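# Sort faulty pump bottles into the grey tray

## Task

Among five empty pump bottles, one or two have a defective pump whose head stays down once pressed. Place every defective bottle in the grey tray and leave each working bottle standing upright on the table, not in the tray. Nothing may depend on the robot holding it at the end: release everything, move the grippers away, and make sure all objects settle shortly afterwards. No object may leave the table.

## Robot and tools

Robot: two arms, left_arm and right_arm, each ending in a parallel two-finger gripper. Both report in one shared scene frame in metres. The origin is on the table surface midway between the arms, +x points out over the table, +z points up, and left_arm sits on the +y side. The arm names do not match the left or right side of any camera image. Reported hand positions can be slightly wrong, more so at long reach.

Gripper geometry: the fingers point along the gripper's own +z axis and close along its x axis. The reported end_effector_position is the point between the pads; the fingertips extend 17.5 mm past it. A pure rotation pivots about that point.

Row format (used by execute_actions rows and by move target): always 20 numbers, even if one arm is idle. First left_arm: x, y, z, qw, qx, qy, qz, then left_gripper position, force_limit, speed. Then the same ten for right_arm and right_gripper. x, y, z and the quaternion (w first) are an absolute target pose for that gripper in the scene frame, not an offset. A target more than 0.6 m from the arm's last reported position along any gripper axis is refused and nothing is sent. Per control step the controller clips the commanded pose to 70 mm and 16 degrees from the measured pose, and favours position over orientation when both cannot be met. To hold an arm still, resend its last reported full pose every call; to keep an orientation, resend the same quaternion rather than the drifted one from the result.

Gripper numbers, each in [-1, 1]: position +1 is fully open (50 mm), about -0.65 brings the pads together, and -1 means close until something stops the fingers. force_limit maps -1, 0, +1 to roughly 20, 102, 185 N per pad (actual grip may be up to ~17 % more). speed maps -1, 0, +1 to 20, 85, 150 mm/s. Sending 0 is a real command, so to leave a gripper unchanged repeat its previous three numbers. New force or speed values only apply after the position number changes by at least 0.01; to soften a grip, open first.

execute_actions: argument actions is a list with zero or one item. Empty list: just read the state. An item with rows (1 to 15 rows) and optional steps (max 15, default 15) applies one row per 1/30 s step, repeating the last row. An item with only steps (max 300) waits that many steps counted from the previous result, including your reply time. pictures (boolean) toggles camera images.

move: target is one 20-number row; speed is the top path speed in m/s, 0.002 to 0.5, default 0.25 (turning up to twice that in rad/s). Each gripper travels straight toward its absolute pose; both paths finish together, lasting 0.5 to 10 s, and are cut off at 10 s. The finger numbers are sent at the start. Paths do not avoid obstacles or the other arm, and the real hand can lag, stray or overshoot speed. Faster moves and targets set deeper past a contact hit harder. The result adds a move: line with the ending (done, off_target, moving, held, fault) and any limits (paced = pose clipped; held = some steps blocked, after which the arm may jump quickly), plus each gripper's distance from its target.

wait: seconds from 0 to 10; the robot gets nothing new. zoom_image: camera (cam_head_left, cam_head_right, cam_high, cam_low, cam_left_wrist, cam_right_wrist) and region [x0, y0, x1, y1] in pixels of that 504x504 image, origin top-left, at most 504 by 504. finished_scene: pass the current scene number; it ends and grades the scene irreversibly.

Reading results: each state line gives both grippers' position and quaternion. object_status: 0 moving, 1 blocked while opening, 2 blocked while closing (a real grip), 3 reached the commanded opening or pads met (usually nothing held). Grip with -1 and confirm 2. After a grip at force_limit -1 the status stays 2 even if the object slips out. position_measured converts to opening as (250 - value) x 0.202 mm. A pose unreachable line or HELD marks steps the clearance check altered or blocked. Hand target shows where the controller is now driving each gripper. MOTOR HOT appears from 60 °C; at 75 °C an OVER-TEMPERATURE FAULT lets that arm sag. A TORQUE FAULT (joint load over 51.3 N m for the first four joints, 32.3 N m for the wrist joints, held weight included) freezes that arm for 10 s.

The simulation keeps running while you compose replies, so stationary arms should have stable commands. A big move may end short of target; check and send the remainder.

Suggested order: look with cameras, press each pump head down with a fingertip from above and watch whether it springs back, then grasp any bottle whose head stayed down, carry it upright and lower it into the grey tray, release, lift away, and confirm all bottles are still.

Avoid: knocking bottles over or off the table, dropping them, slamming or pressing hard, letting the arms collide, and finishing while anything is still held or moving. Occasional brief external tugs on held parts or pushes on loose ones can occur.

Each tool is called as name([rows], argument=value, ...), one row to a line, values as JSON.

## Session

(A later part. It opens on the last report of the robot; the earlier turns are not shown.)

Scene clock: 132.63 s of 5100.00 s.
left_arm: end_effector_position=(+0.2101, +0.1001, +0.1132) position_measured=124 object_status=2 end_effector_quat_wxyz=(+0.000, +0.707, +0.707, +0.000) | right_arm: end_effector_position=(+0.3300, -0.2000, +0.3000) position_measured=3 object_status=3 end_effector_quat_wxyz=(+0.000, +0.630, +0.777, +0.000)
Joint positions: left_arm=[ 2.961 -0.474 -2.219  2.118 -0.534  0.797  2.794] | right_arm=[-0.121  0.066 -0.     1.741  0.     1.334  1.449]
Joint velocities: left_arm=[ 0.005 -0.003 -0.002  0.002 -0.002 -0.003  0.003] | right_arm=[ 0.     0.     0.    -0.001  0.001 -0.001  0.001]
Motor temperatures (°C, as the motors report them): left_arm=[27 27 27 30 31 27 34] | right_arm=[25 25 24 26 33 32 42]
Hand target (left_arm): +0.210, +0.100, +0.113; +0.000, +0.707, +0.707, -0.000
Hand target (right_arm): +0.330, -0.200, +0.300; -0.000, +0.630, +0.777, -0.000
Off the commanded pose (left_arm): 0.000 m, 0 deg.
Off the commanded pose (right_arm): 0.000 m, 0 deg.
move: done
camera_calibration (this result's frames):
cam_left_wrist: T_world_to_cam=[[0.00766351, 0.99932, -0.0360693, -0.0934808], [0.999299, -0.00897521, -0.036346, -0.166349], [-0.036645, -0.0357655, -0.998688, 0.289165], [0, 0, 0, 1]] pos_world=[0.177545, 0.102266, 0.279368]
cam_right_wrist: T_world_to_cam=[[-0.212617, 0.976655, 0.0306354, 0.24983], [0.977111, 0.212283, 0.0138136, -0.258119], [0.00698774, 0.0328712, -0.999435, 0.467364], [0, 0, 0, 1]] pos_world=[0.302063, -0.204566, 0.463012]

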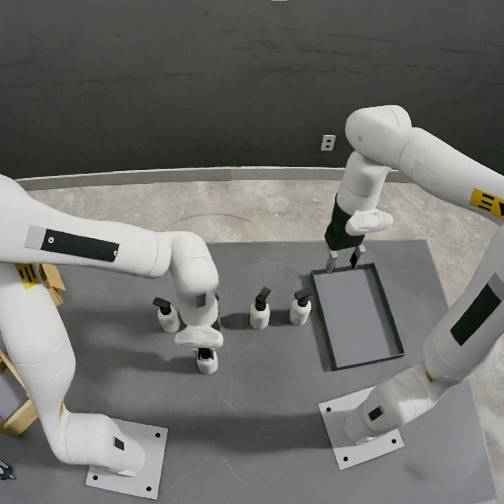

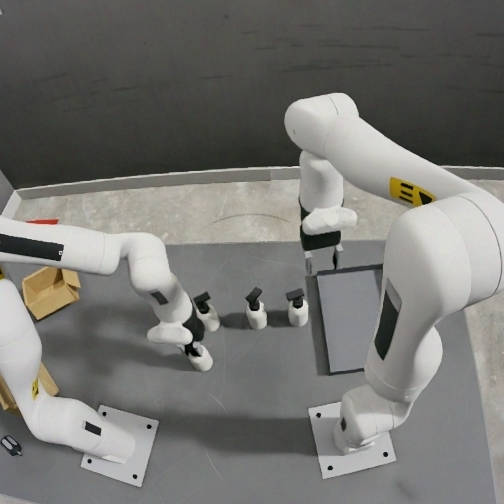

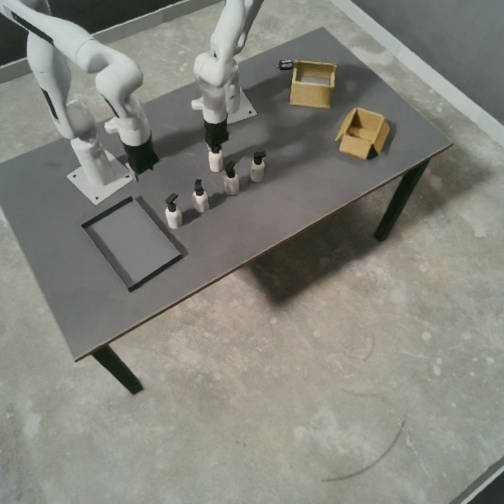

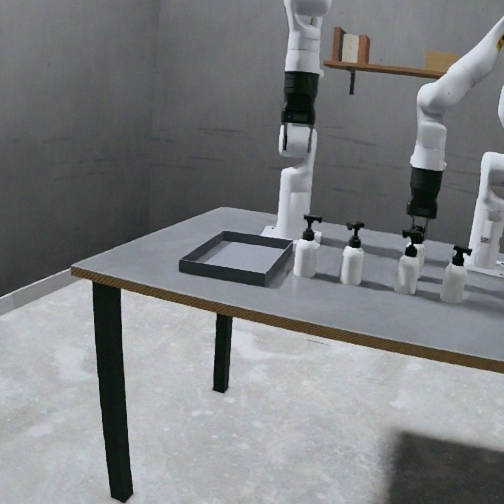

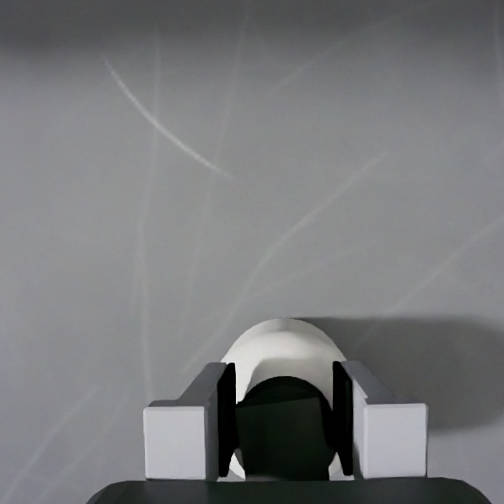

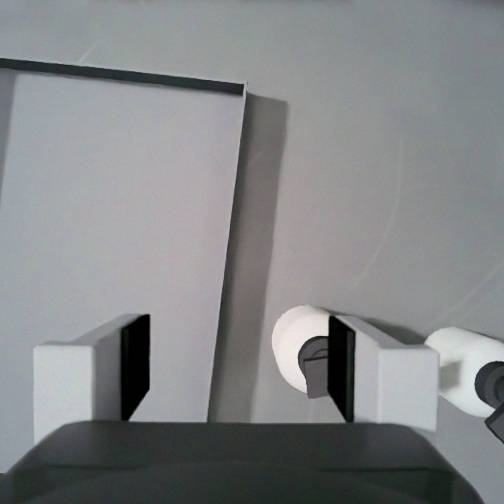

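move(target=[0.21,0.10,0.111,0,0.707,0.707,0,1,-0.3,0.3,0.33,-0.2,0.30,0,0.63,0.777,0,1,-0.3,1], speed=0.002)

move(target=[0.21,0.10,0.24,0,0.707,0.707,0,1,-0.3,0.3,0.33,-0.2,0.30,0,0.63,0.777,0,1,-0.3,1], speed=0.2)

move(target=[0.2,0.42,0.30,0,0.707,0.707,0,1,-0.3,0.3,0.30,-0.08,0.28,0,0.707,0.707,0,1,-0.3,1], speed=0.35)

move(target=[0.2,0.42,0.30,0,0.707,0.707,0,1,-0.3,0.3,0.218,0.090,0.21,0,0.707,0.707,0,1,-0.3,1], speed=0.3)

Scene clock: 142.63 s of 5100.00 s.
left_arm: end_effector_position=(+0.2100, +0.1000, +0.1110) position_measured=3 object_status=3 end_effector_quat_wxyz=(+0.000, +0.707, +0.707, +0.000) | right_arm: end_effector_position=(+0.3300, -0.2000, +0.3000) position_measured=3 object_status=3 end_effector_quat_wxyz=(+0.000, +0.630, +0.777, +0.000)
Joint positions: left_arm=[ 2.967 -0.479 -2.224  2.121 -0.54   0.791  2.8  ] | right_arm=[-0.121  0.066 -0.     1.741  0.     1.334  1.449]
Joint velocities: left_arm=[-0.    -0.001 -0.     0.    -0.002 -0.001 -0.   ] | right_arm=[-0.    -0.001 -0.     0.    -0.001 -0.    -0.   ]
Motor temperatures (°C, as the motors report them): left_arm=[27 27 27 30 31 27 34] | right_arm=[25 25 24 26 33 32 42]
Hand target (left_arm): +0.210, +0.100, +0.111; +0.000, +0.707, +0.707, -0.000
Hand target (right_arm): +0.330, -0.200, +0.300; -0.000, +0.630, +0.777, -0.000
Off the commanded pose (left_arm): 0.000 m, 0 deg.
Off the commanded pose (right_arm): 0.000 m, 0 deg.
After step 90, 5.77 s passed at rest.
move: done
camera_calibration (this result's frames):
cam_left_wrist: T_world_to_cam=[[0.00804019, 0.99932, -0.0359984, -0.0935384], [0.999288, -0.00935667, -0.0365529, -0.166238], [-0.0368648, -0.0356789, -0.998683, 0.287051], [0, 0, 0, 1]] pos_world=[0.177454, 0.102161, 0.27723]
cam_right_wrist: T_world_to_cam=[[-0.212617, 0.976655, 0.0306355, 0.24983], [0.977111, 0.212283, 0.0138137, -0.258119], [0.00698783, 0.0328713, -0.999435, 0.467364], [0, 0, 0, 1]] pos_world=[0.302063, -0.204566, 0.463012]

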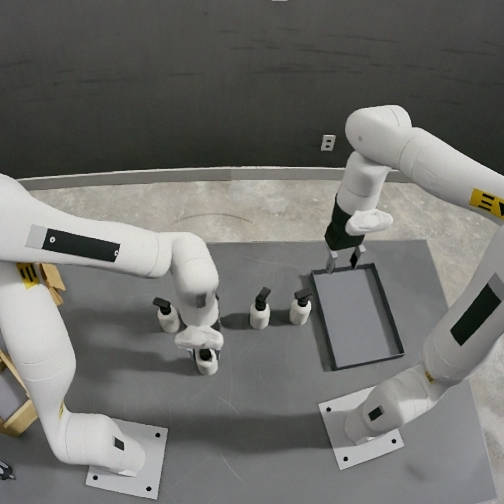

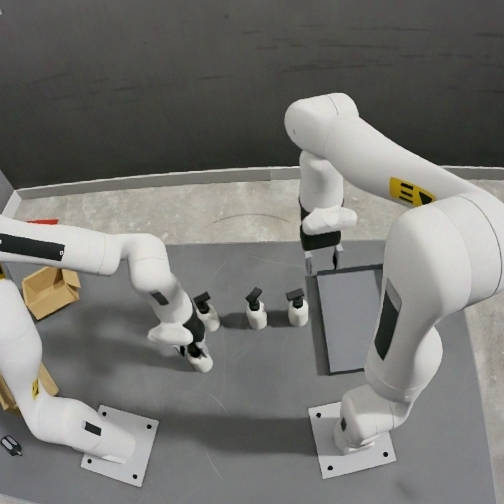

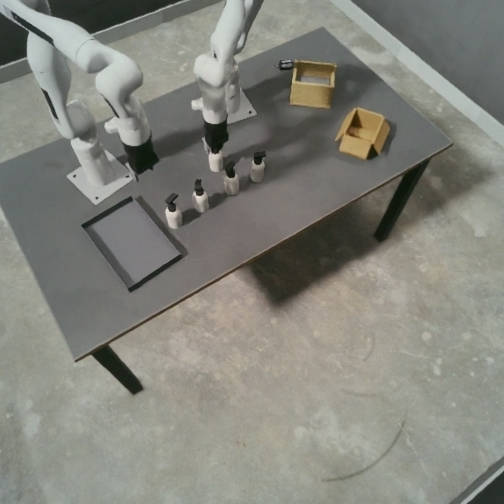

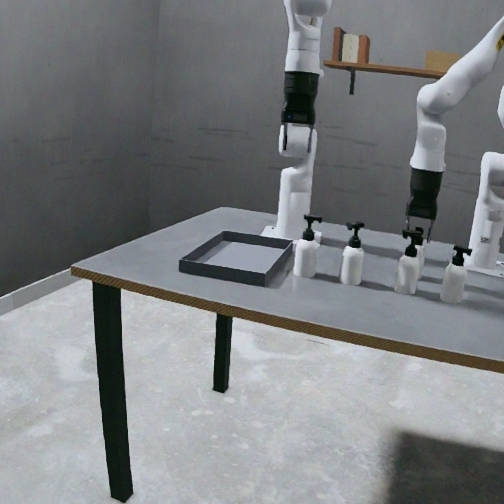

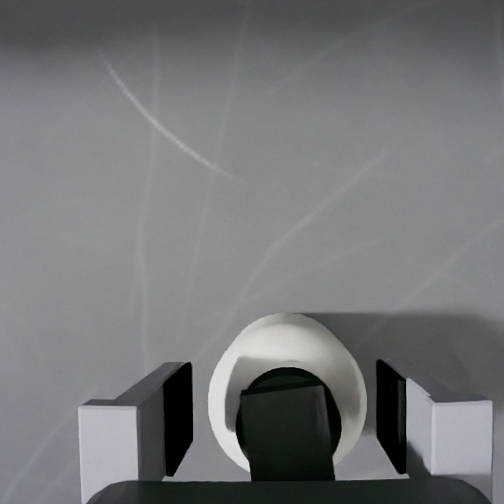

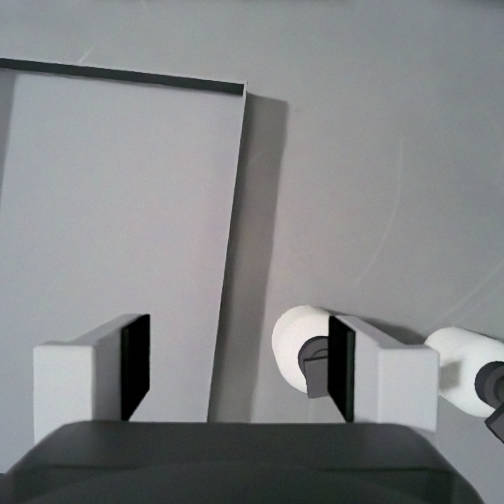

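Scene clock: 143.80 s of 5100.00 s.
left_arm: end_effector_position=(+0.2098, +0.0996, +0.2395) position_measured=3 object_status=3 end_effector_quat_wxyz=(-0.000, +0.707, +0.707, +0.000) | right_arm: end_effector_position=(+0.3300, -0.2000, +0.3000) position_measured=3 object_status=3 end_effector_quat_wxyz=(+0.000, +0.630, +0.777, +0.000)
Joint positions: left_arm=[ 2.729 -0.25  -2.026  1.878 -0.245  1.163  2.506] | right_arm=[-0.121  0.066 -0.     1.741  0.     1.334  1.449]
Joint velocities: left_arm=[-0.008  0.007 -0.001 -0.001  0.002  0.    -0.003] | right_arm=[-0.     0.001  0.     0.     0.001  0.    -0.   ]
Motor temperatures (°C, as the motors report them): left_arm=[27 27 27 30 31 27 34] | right_arm=[25 25 24 26 33 32 42]
Hand target (left_arm): +0.210, +0.100, +0.240; -0.000, +0.707, +0.707, +0.000
Hand target (right_arm): +0.330, -0.200, +0.300; -0.000, +0.630, +0.777, -0.000
Off the commanded pose (left_arm): 0.001 m, 0 deg.
Off the commanded pose (right_arm): 0.000 m, 0 deg.
move: done
camera_calibration (this result's frames):
cam_left_wrist: T_world_to_cam=[[0.00832882, 0.999337, -0.0354451, -0.0887281], [0.999268, -0.00964162, -0.0370292, -0.161227], [-0.0373464, -0.0351107, -0.998685, 0.415403], [0, 0, 0, 1]] pos_world=[0.177362, 0.1017, 0.405742]
cam_right_wrist: T_world_to_cam=[[-0.212617, 0.976655, 0.0306355, 0.24983], [0.977111, 0.212283, 0.0138138, -0.258119], [0.00698791, 0.0328713, -0.999435, 0.467364], [0, 0, 0, 1]] pos_world=[0.302063, -0.204566, 0.463012]

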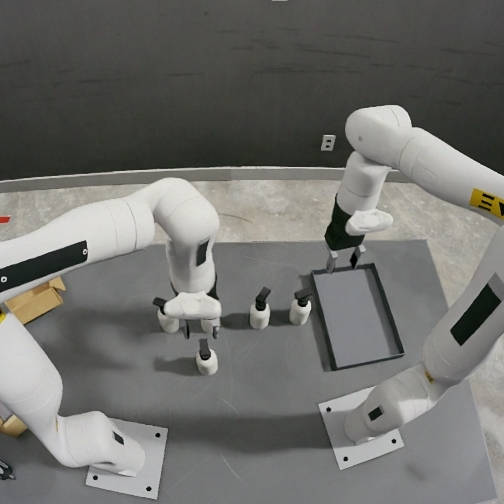

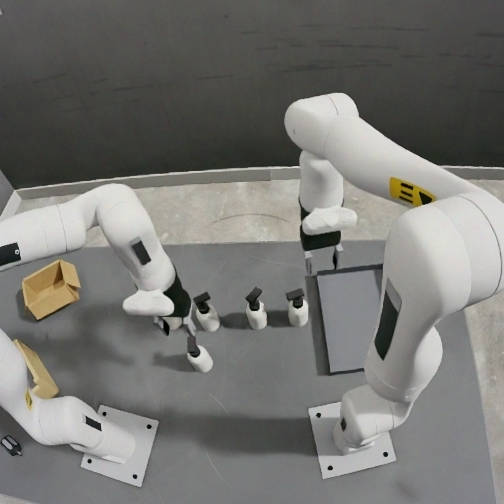

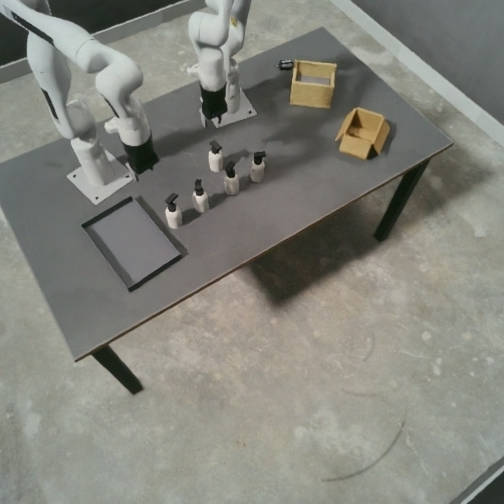

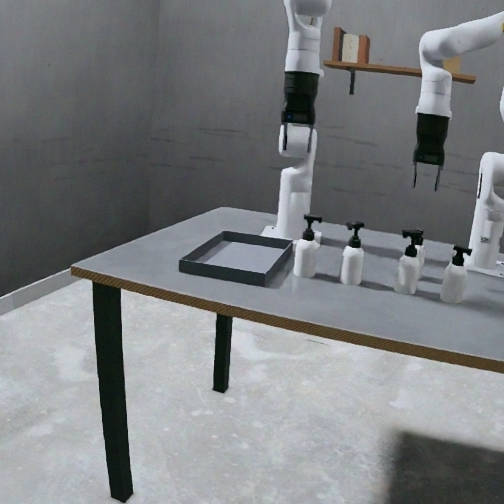

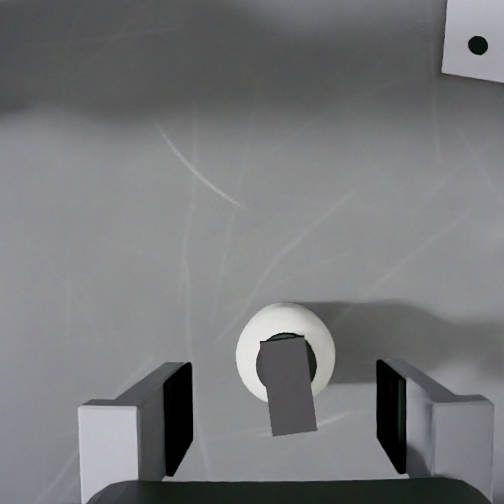

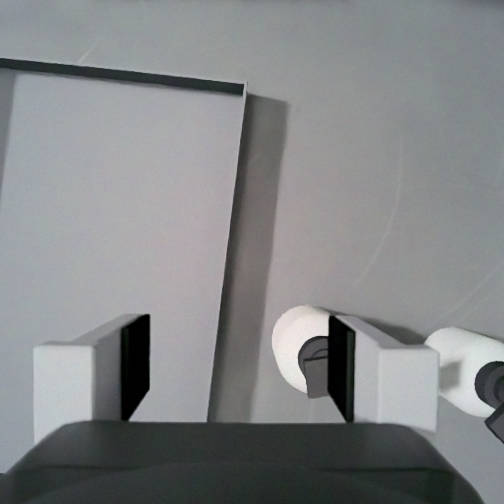

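Scene clock: 145.50 s of 5100.00 s.
left_arm: end_effector_position=(+0.1999, +0.4186, +0.3001) position_measured=3 object_status=3 end_effector_quat_wxyz=(-0.000, +0.707, +0.707, -0.001) | right_arm: end_effector_position=(+0.2999, -0.0796, +0.2800) position_measured=3 object_status=3 end_effector_quat_wxyz=(-0.001, +0.707, +0.707, +0.001)
Joint positions: left_arm=[ 1.895  0.068 -2.54   1.862  0.039  1.338  1.062] | right_arm=[-0.339  0.131 -0.135  1.734  0.017  1.277  0.884]
Joint velocities: left_arm=[-0.004 -0.002 -0.007  0.     0.004  0.    -0.007] | right_arm=[ 0.  0. -0.  0.  0. -0. -0.]
Motor temperatures (°C, as the motors report them): left_arm=[27 27 27 30 31 27 34] | right_arm=[25 25 24 26 33 32 42]
Hand target (left_arm): +0.200, +0.419, +0.300; -0.000, +0.707, +0.707, -0.001
Hand target (right_arm): +0.300, -0.080, +0.280; -0.001, +0.707, +0.707, +0.001
Off the commanded pose (left_arm): 0.001 m, 0 deg.
Off the commanded pose (right_arm): 0.000 m, 0 deg.
move: done; limits=paced
camera_calibration (this result's frames):
cam_left_wrist: T_world_to_cam=[[0.00780075, 0.999278, -0.0371904, -0.404649], [0.999218, -0.00923099, -0.038442, -0.145759], [-0.0387576, -0.0368615, -0.998569, 0.48771], [0, 0, 0, 1]] pos_world=[0.167704, 0.420989, 0.46636]
cam_right_wrist: T_world_to_cam=[[-0.00618883, 0.999465, 0.0321293, 0.0658993], [0.999888, 0.0057465, 0.0138415, -0.277263], [0.0136495, 0.0322113, -0.999388, 0.441583], [0, 0, 0, 1]] pos_world=[0.271613, -0.0784947, 0.443034]

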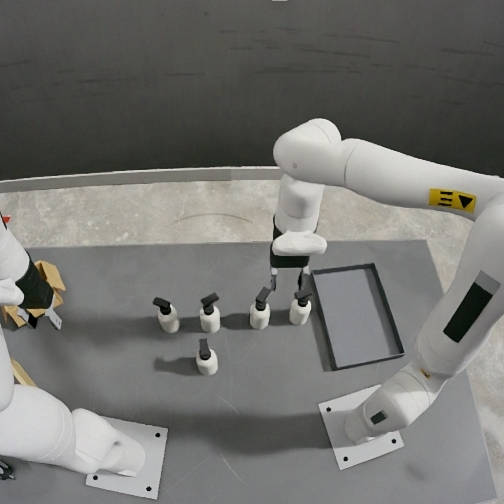

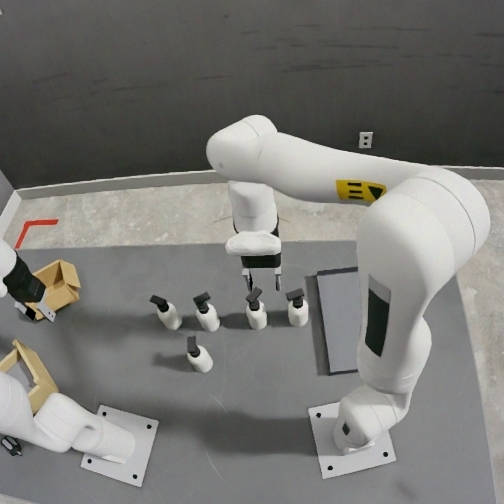

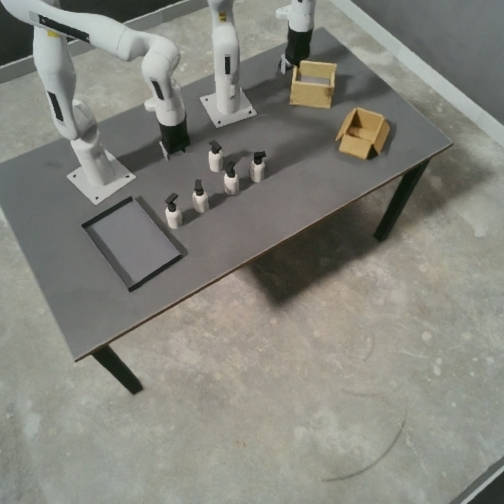

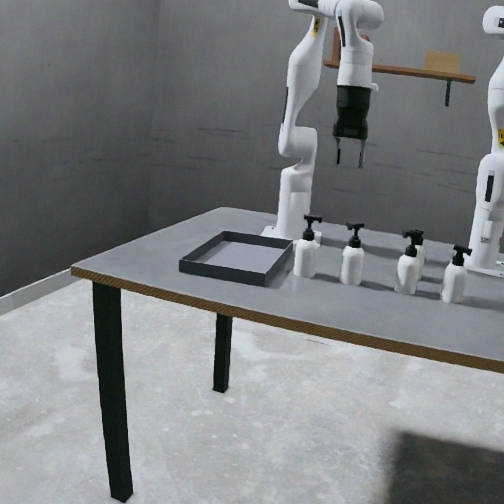

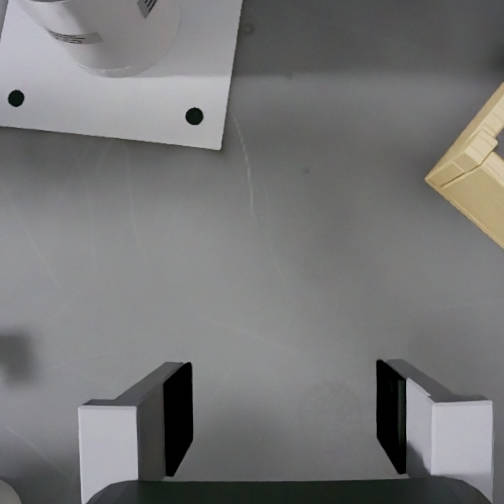

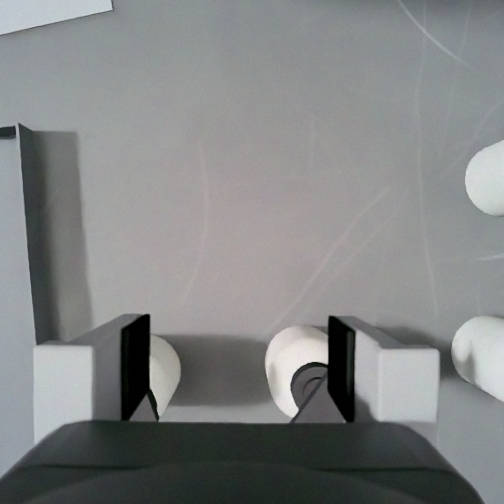

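Scene clock: 146.77 s of 5100.00 s.
left_arm: end_effector_position=(+0.2000, +0.4200, +0.3000) position_measured=3 object_status=3 end_effector_quat_wxyz=(+0.000, +0.707, +0.707, -0.000) | right_arm: end_effector_position=(+0.2178, +0.0906, +0.2102) position_measured=3 object_status=3 end_effector_quat_wxyz=(-0.001, +0.707, +0.707, +0.001)
Joint positions: left_arm=[ 1.893  0.068 -2.543  1.862  0.039  1.336  1.057] | right_arm=[-0.694  0.359 -0.281  1.675  0.107  1.12   0.358]
Joint velocities: left_arm=[ 0.002 -0.001 -0.001  0.001 -0.    -0.     0.   ] | right_arm=[-0.003  0.004 -0.002 -0.001  0.003  0.001 -0.001]
Motor temperatures (°C, as the motors report them): left_arm=[27 27 27 30 31 27 34] | right_arm=[25 25 24 26 33 32 42]
Hand target (left_arm): +0.200, +0.420, +0.300; +0.000, +0.707, +0.707, -0.000
Hand target (right_arm): +0.218, +0.091, +0.210; -0.001, +0.707, +0.707, +0.000
Off the commanded pose (left_arm): 0.000 m, 0 deg.
Off the commanded pose (right_arm): 0.001 m, 0 deg.
move: done
camera_calibration (this result's frames):
cam_left_wrist: T_world_to_cam=[[0.00807852, 0.99932, -0.0359853, -0.406435], [0.999287, -0.00939527, -0.0365736, -0.146309], [-0.0368868, -0.0356642, -0.998683, 0.486827], [0, 0, 0, 1]] pos_world=[0.167445, 0.422146, 0.466209]
cam_right_wrist: T_world_to_cam=[[-0.00584227, 0.99944, 0.0329382, -0.102681], [0.999896, 0.00540545, 0.0133353, -0.195023], [0.0131498, 0.0330127, -0.999368, 0.3675], [0, 0, 0, 1]] pos_world=[0.189571, 0.0915455, 0.373251]

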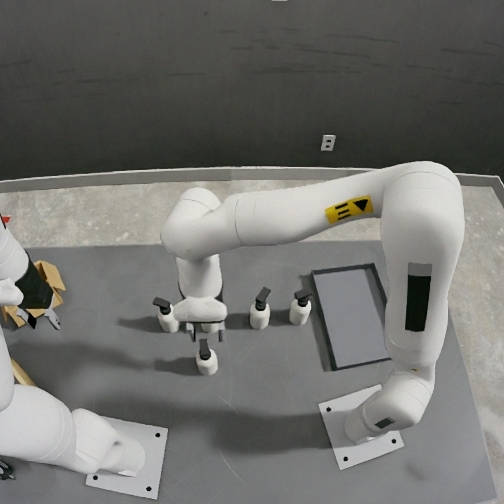

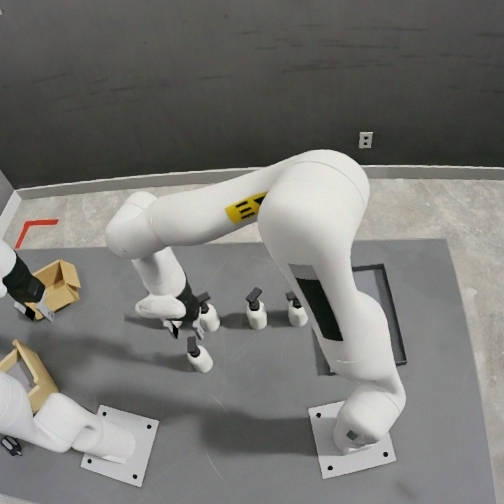

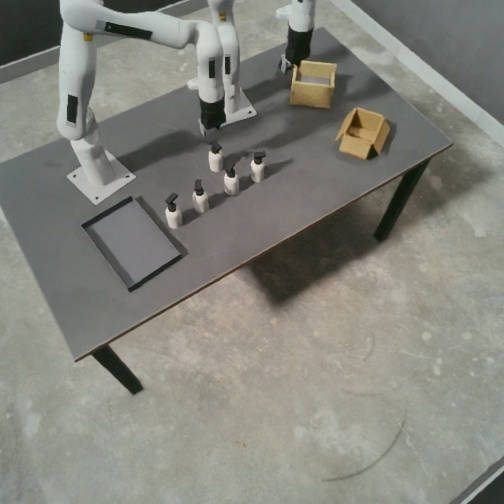

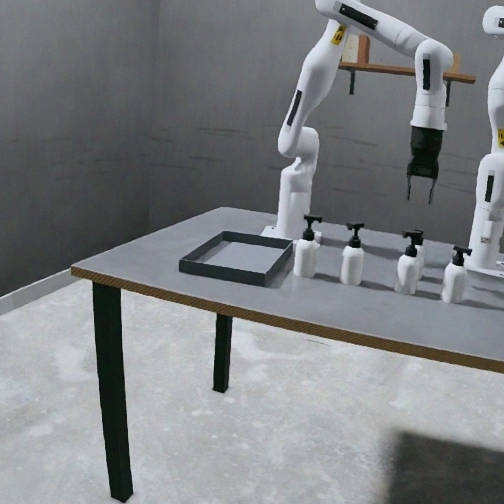

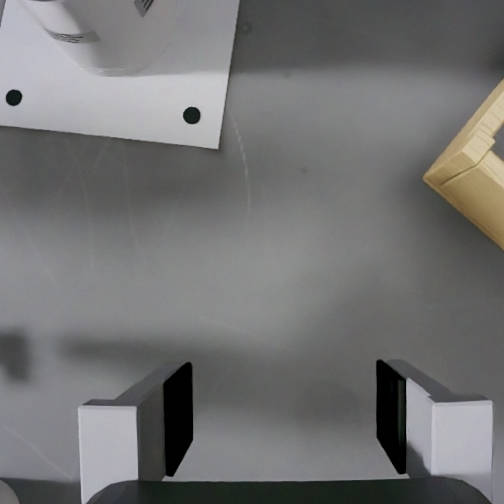

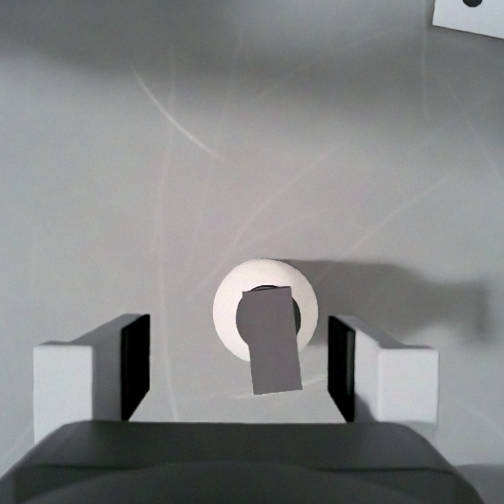

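move(target=[0.2,0.42,0.30,0,0.707,0.707,0,1,-0.3,0.3,0.218,0.100,0.16,0,0.707,0.707,0,1,-0.3,1], speed=0.1)

Scene clock: 151.20 s of 5100.00 s.
left_arm: end_effector_position=(+0.2000, +0.4200, +0.3000) position_measured=3 object_status=3 end_effector_quat_wxyz=(+0.000, +0.707, +0.707, +0.000) | right_arm: end_effector_position=(+0.2181, +0.1002, +0.1601) position_measured=3 object_status=3 end_effector_quat_wxyz=(-0.000, +0.707, +0.707, +0.000)
Joint positions: left_arm=[ 1.893  0.068 -2.543  1.862  0.039  1.336  1.057] | right_arm=[-0.716  0.439 -0.273  1.734  0.137  0.987  0.322]
Joint velocities: left_arm=[-0.    -0.     0.    -0.002  0.002  0.001 -0.   ] | right_arm=[-0.001  0.004 -0.     0.001  0.001 -0.002 -0.   ]
Motor temperatures (°C, as the motors report them): left_arm=[27 27 27 30 31 27 34] | right_arm=[25 25 24 26 33 32 42]
Hand target (left_arm): +0.200, +0.420, +0.300; +0.000, +0.707, +0.707, -0.000
Hand target (right_arm): +0.218, +0.100, +0.160; -0.000, +0.707, +0.707, +0.000
Off the commanded pose (left_arm): 0.000 m, 0 deg.
Off the commanded pose (right_arm): 0.000 m, 0 deg.
After step 90, 0.53 s passed at rest.
move: done
camera_calibration (this result's frames):
cam_left_wrist: T_world_to_cam=[[0.00807731, 0.99932, -0.0359812, -0.40644], [0.999287, -0.00939385, -0.0365723, -0.146308], [-0.0368854, -0.0356602, -0.998683, 0.486825], [0, 0, 0, 1]] pos_world=[0.167443, 0.42215, 0.466209]
cam_right_wrist: T_world_to_cam=[[-0.0062506, 0.999502, 0.0309454, -0.1102], [0.999886, 0.00582141, 0.0139399, -0.194903], [0.0137528, 0.031029, -0.999424, 0.317182], [0, 0, 0, 1]] pos_world=[0.189829, 0.101438, 0.323126]

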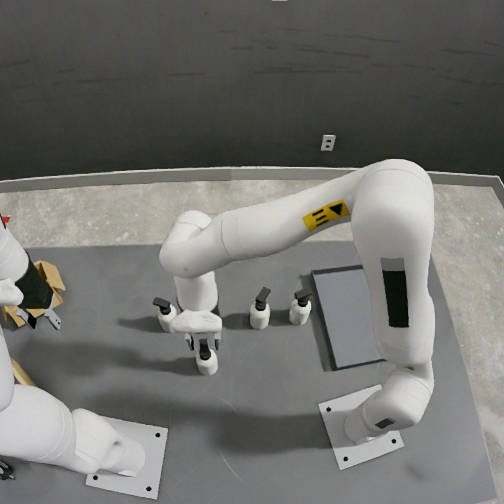

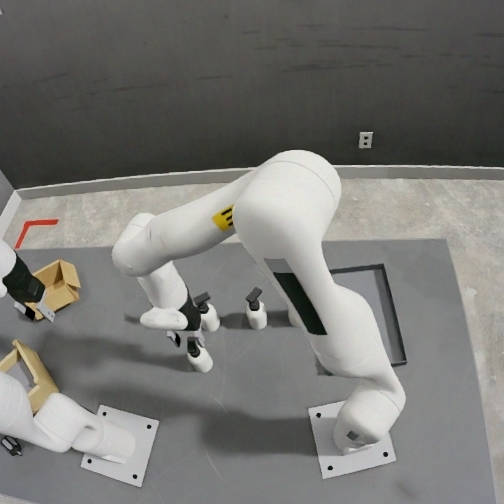

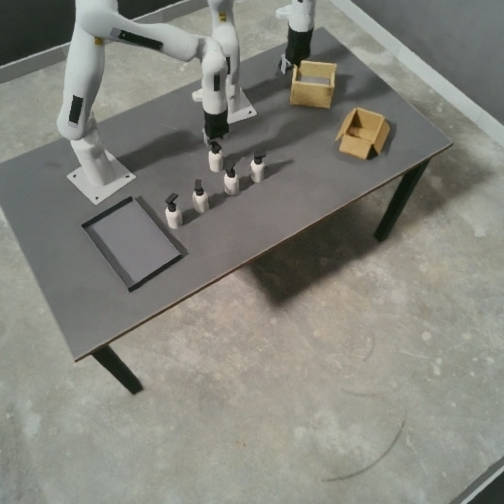

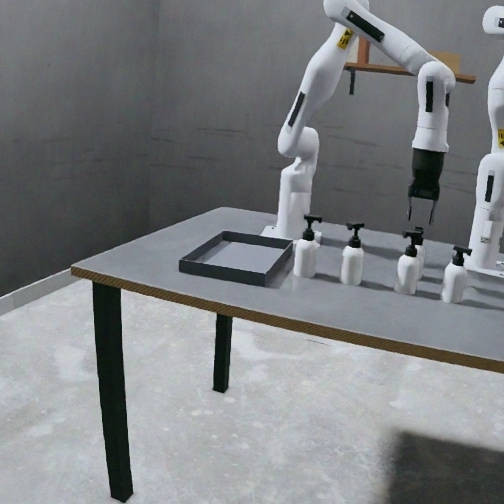

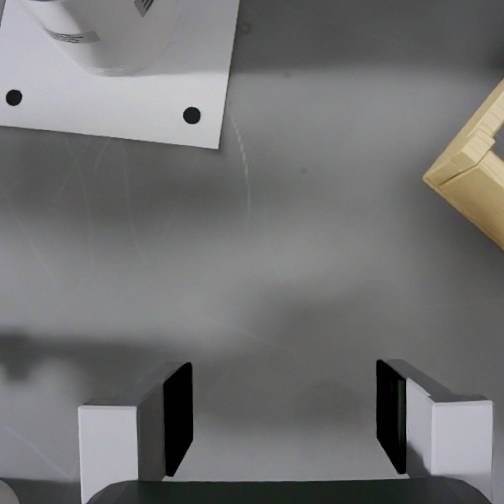

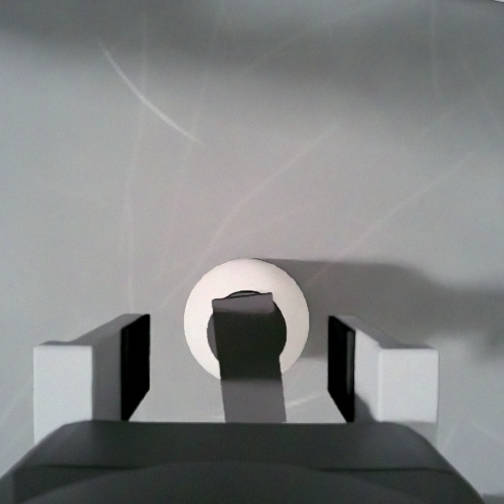

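move(target=[0.2,0.42,0.30,0,0.707,0.707,0,1,-0.3,0.3,0.218,0.102,0.110,0,0.707,0.707,0,1,-0.3,1], speed=0.06)

execute_actions([
  {"rows":[[0.2,0.42,0.30,0,0.707,0.707,0,1,-0.3,0.3,0.218,0.102,0.110,0,0.707,0.707,0,-1,-0.3,0.3]],"steps":15},
])

Scene clock: 158.90 s of 5100.00 s.
left_arm: end_effector_position=(+0.2000, +0.4200, +0.3000) position_measured=3 object_status=3 end_effector_quat_wxyz=(+0.000, +0.707, +0.707, +0.000) | right_arm: end_effector_position=(+0.2181, +0.1022, +0.1101) position_measured=3 object_status=3 end_effector_quat_wxyz=(-0.000, +0.707, +0.707, +0.000)
Joint positions: left_arm=[ 1.893  0.068 -2.543  1.862  0.039  1.336  1.057] | right_arm=[-0.732  0.517 -0.258  1.799  0.169  0.847  0.293]
Joint velocities: left_arm=[ 0.001 -0.001 -0.001 -0.001  0.    -0.001  0.   ] | right_arm=[-0.001  0.003  0.     0.001  0.001 -0.002 -0.001]
Motor temperatures (°C, as the motors report them): left_arm=[27 27 27 30 31 27 34] | right_arm=[25 25 24 26 33 32 42]
Hand target (left_arm): +0.200, +0.420, +0.300; +0.000, +0.707, +0.707, -0.000
Hand target (right_arm): +0.218, +0.102, +0.110; -0.000, +0.707, +0.707, -0.000
Off the commanded pose (left_arm): 0.000 m, 0 deg.
Off the commanded pose (right_arm): 0.000 m, 0 deg.
After step 90, 3.53 s passed at rest.
move: done
camera_calibration (this result's frames):
cam_left_wrist: T_world_to_cam=[[0.00807757, 0.99932, -0.035981, -0.40644], [0.999287, -0.0093941, -0.0365721, -0.146308], [-0.0368853, -0.0356599, -0.998683, 0.486825], [0, 0, 0, 1]] pos_world=[0.167443, 0.42215, 0.466209]
cam_right_wrist: T_world_to_cam=[[-0.00629523, 0.999503, 0.0308776, -0.110638], [0.999886, 0.00586813, 0.0139033, -0.194221], [0.0137152, 0.0309616, -0.999426, 0.267123], [0, 0, 0, 1]] pos_world=[0.189839, 0.103452, 0.273086]

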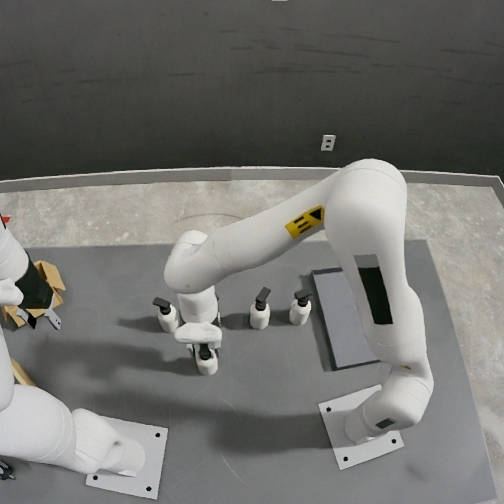

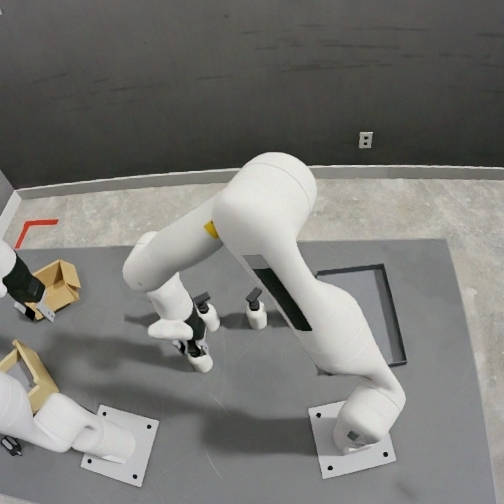

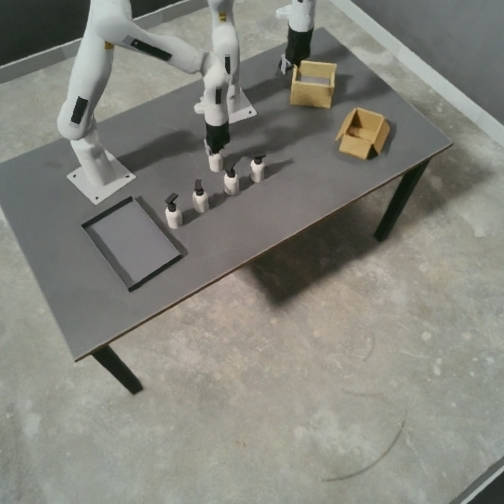

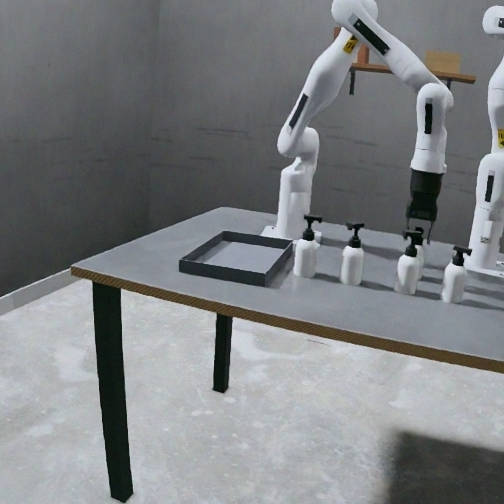

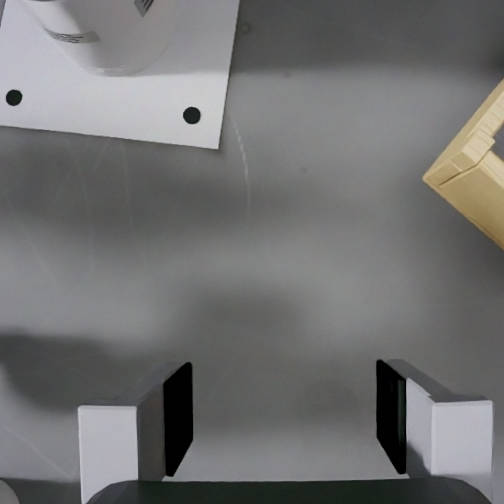

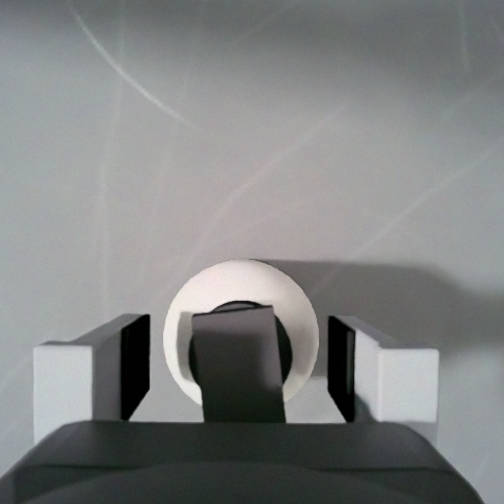

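Scene clock: 159.40 s of 5100.00 s.
left_arm: end_effector_position=(+0.2000, +0.4200, +0.3000) position_measured=3 object_status=3 end_effector_quat_wxyz=(+0.000, +0.707, +0.707, +0.000) | right_arm: end_effector_position=(+0.2180, +0.1020, +0.1100) position_measured=123 object_status=2 end_effector_quat_wxyz=(+0.000, +0.707, +0.707, -0.000)
Joint positions: left_arm=[ 1.893  0.068 -2.543  1.862  0.039  1.336  1.057] | right_arm=[-0.732  0.517 -0.258  1.799  0.169  0.847  0.293]
Joint velocities: left_arm=[-0.     0.     0.001 -0.001  0.    -0.    -0.001] | right_arm=[-0.     0.001  0.     0.     0.    -0.    -0.   ]
Motor temperatures (°C, as the motors report them): left_arm=[27 27 27 30 31 27 34] | right_arm=[25 25 24 26 33 32 42]
Hand target (left_arm): +0.200, +0.420, +0.300; +0.000, +0.707, +0.707, -0.000
Hand target (right_arm): +0.218, +0.102, +0.110; -0.000, +0.707, +0.707, +0.000
Off the commanded pose (left_arm): 0.000 m, 0 deg.
Off the commanded pose (right_arm): 0.000 m, 0 deg.
Steps of this call (steps 1 to 15: all 15 steps of this action). Readings (end_effector_position | what the end effector reports):
1: left_arm (+0.2000, +0.4200, +0.3000) | right_arm (+0.2181, +0.1022, +0.1101) | left_arm position_measured=3 object_status=3 | right_arm position_measured=16 object_status=0
2: left_arm (+0.2000, +0.4200, +0.3000) | right_arm (+0.2181, +0.1021, +0.1101) | left_arm position_measured=3 object_status=3 | right_arm position_measured=33 object_status=0
4: left_arm (+0.2000, +0.4200, +0.3000) | right_arm (+0.2180, +0.1020, +0.1100) | left_arm position_measured=3 object_status=3 | right_arm position_measured=68 object_status=0
8: left_arm (+0.2000, +0.4200, +0.3000) | right_arm (+0.2180, +0.1020, +0.1100) | left_arm position_measured=3 object_status=3 | right_arm position_measured=123 object_status=0
15: the state above
camera_calibration (this result's frames):
cam_left_wrist: T_world_to_cam=[[0.00807768, 0.99932, -0.035981, -0.40644], [0.999287, -0.00939422, -0.0365724, -0.146308], [-0.0368856, -0.0356599, -0.998683, 0.486825], [0, 0, 0, 1]] pos_world=[0.167443, 0.422149, 0.466209]
cam_right_wrist: T_world_to_cam=[[-0.00615534, 0.999512, 0.0306123, -0.110444], [0.999888, 0.00573507, 0.0137977, -0.194059], [0.0136155, 0.0306938, -0.999436, 0.267092], [0, 0, 0, 1]] pos_world=[0.189721, 0.103305, 0.273]

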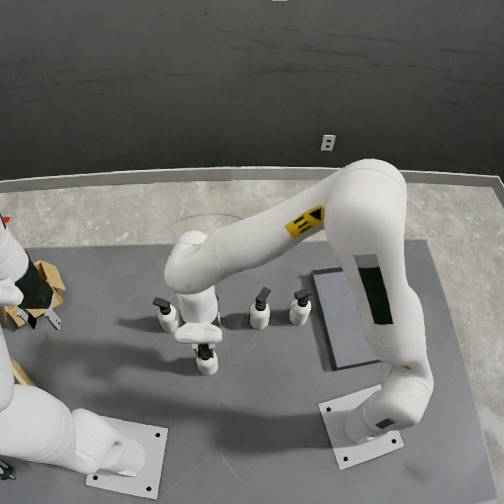

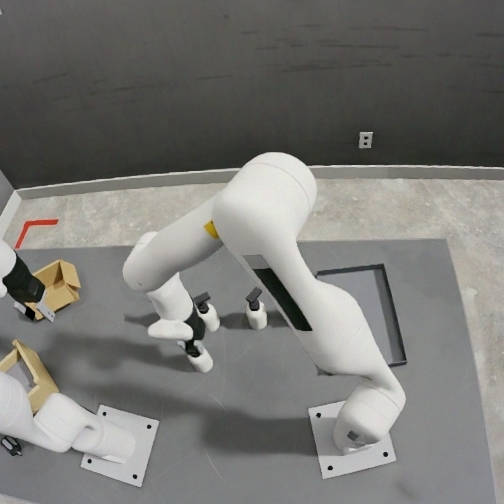

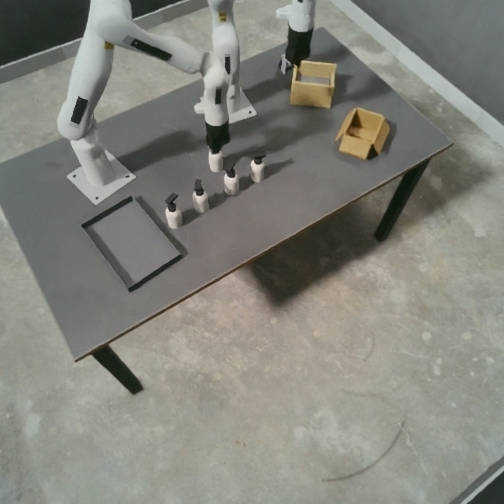

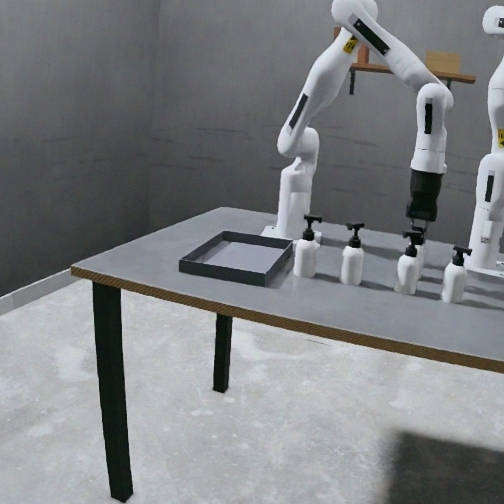

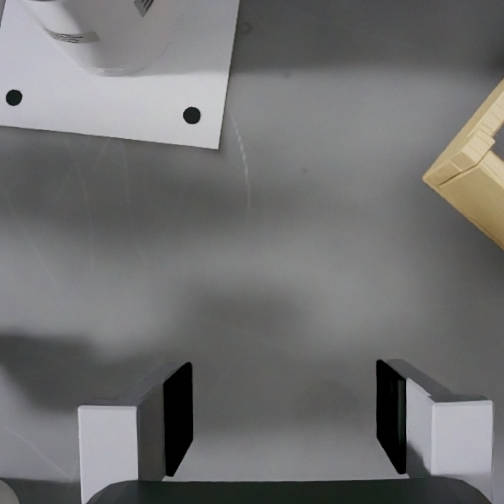

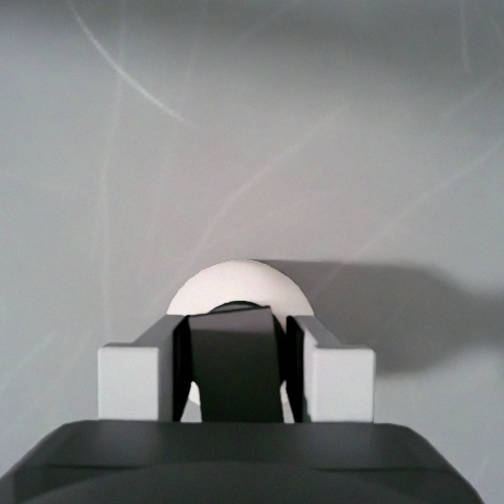

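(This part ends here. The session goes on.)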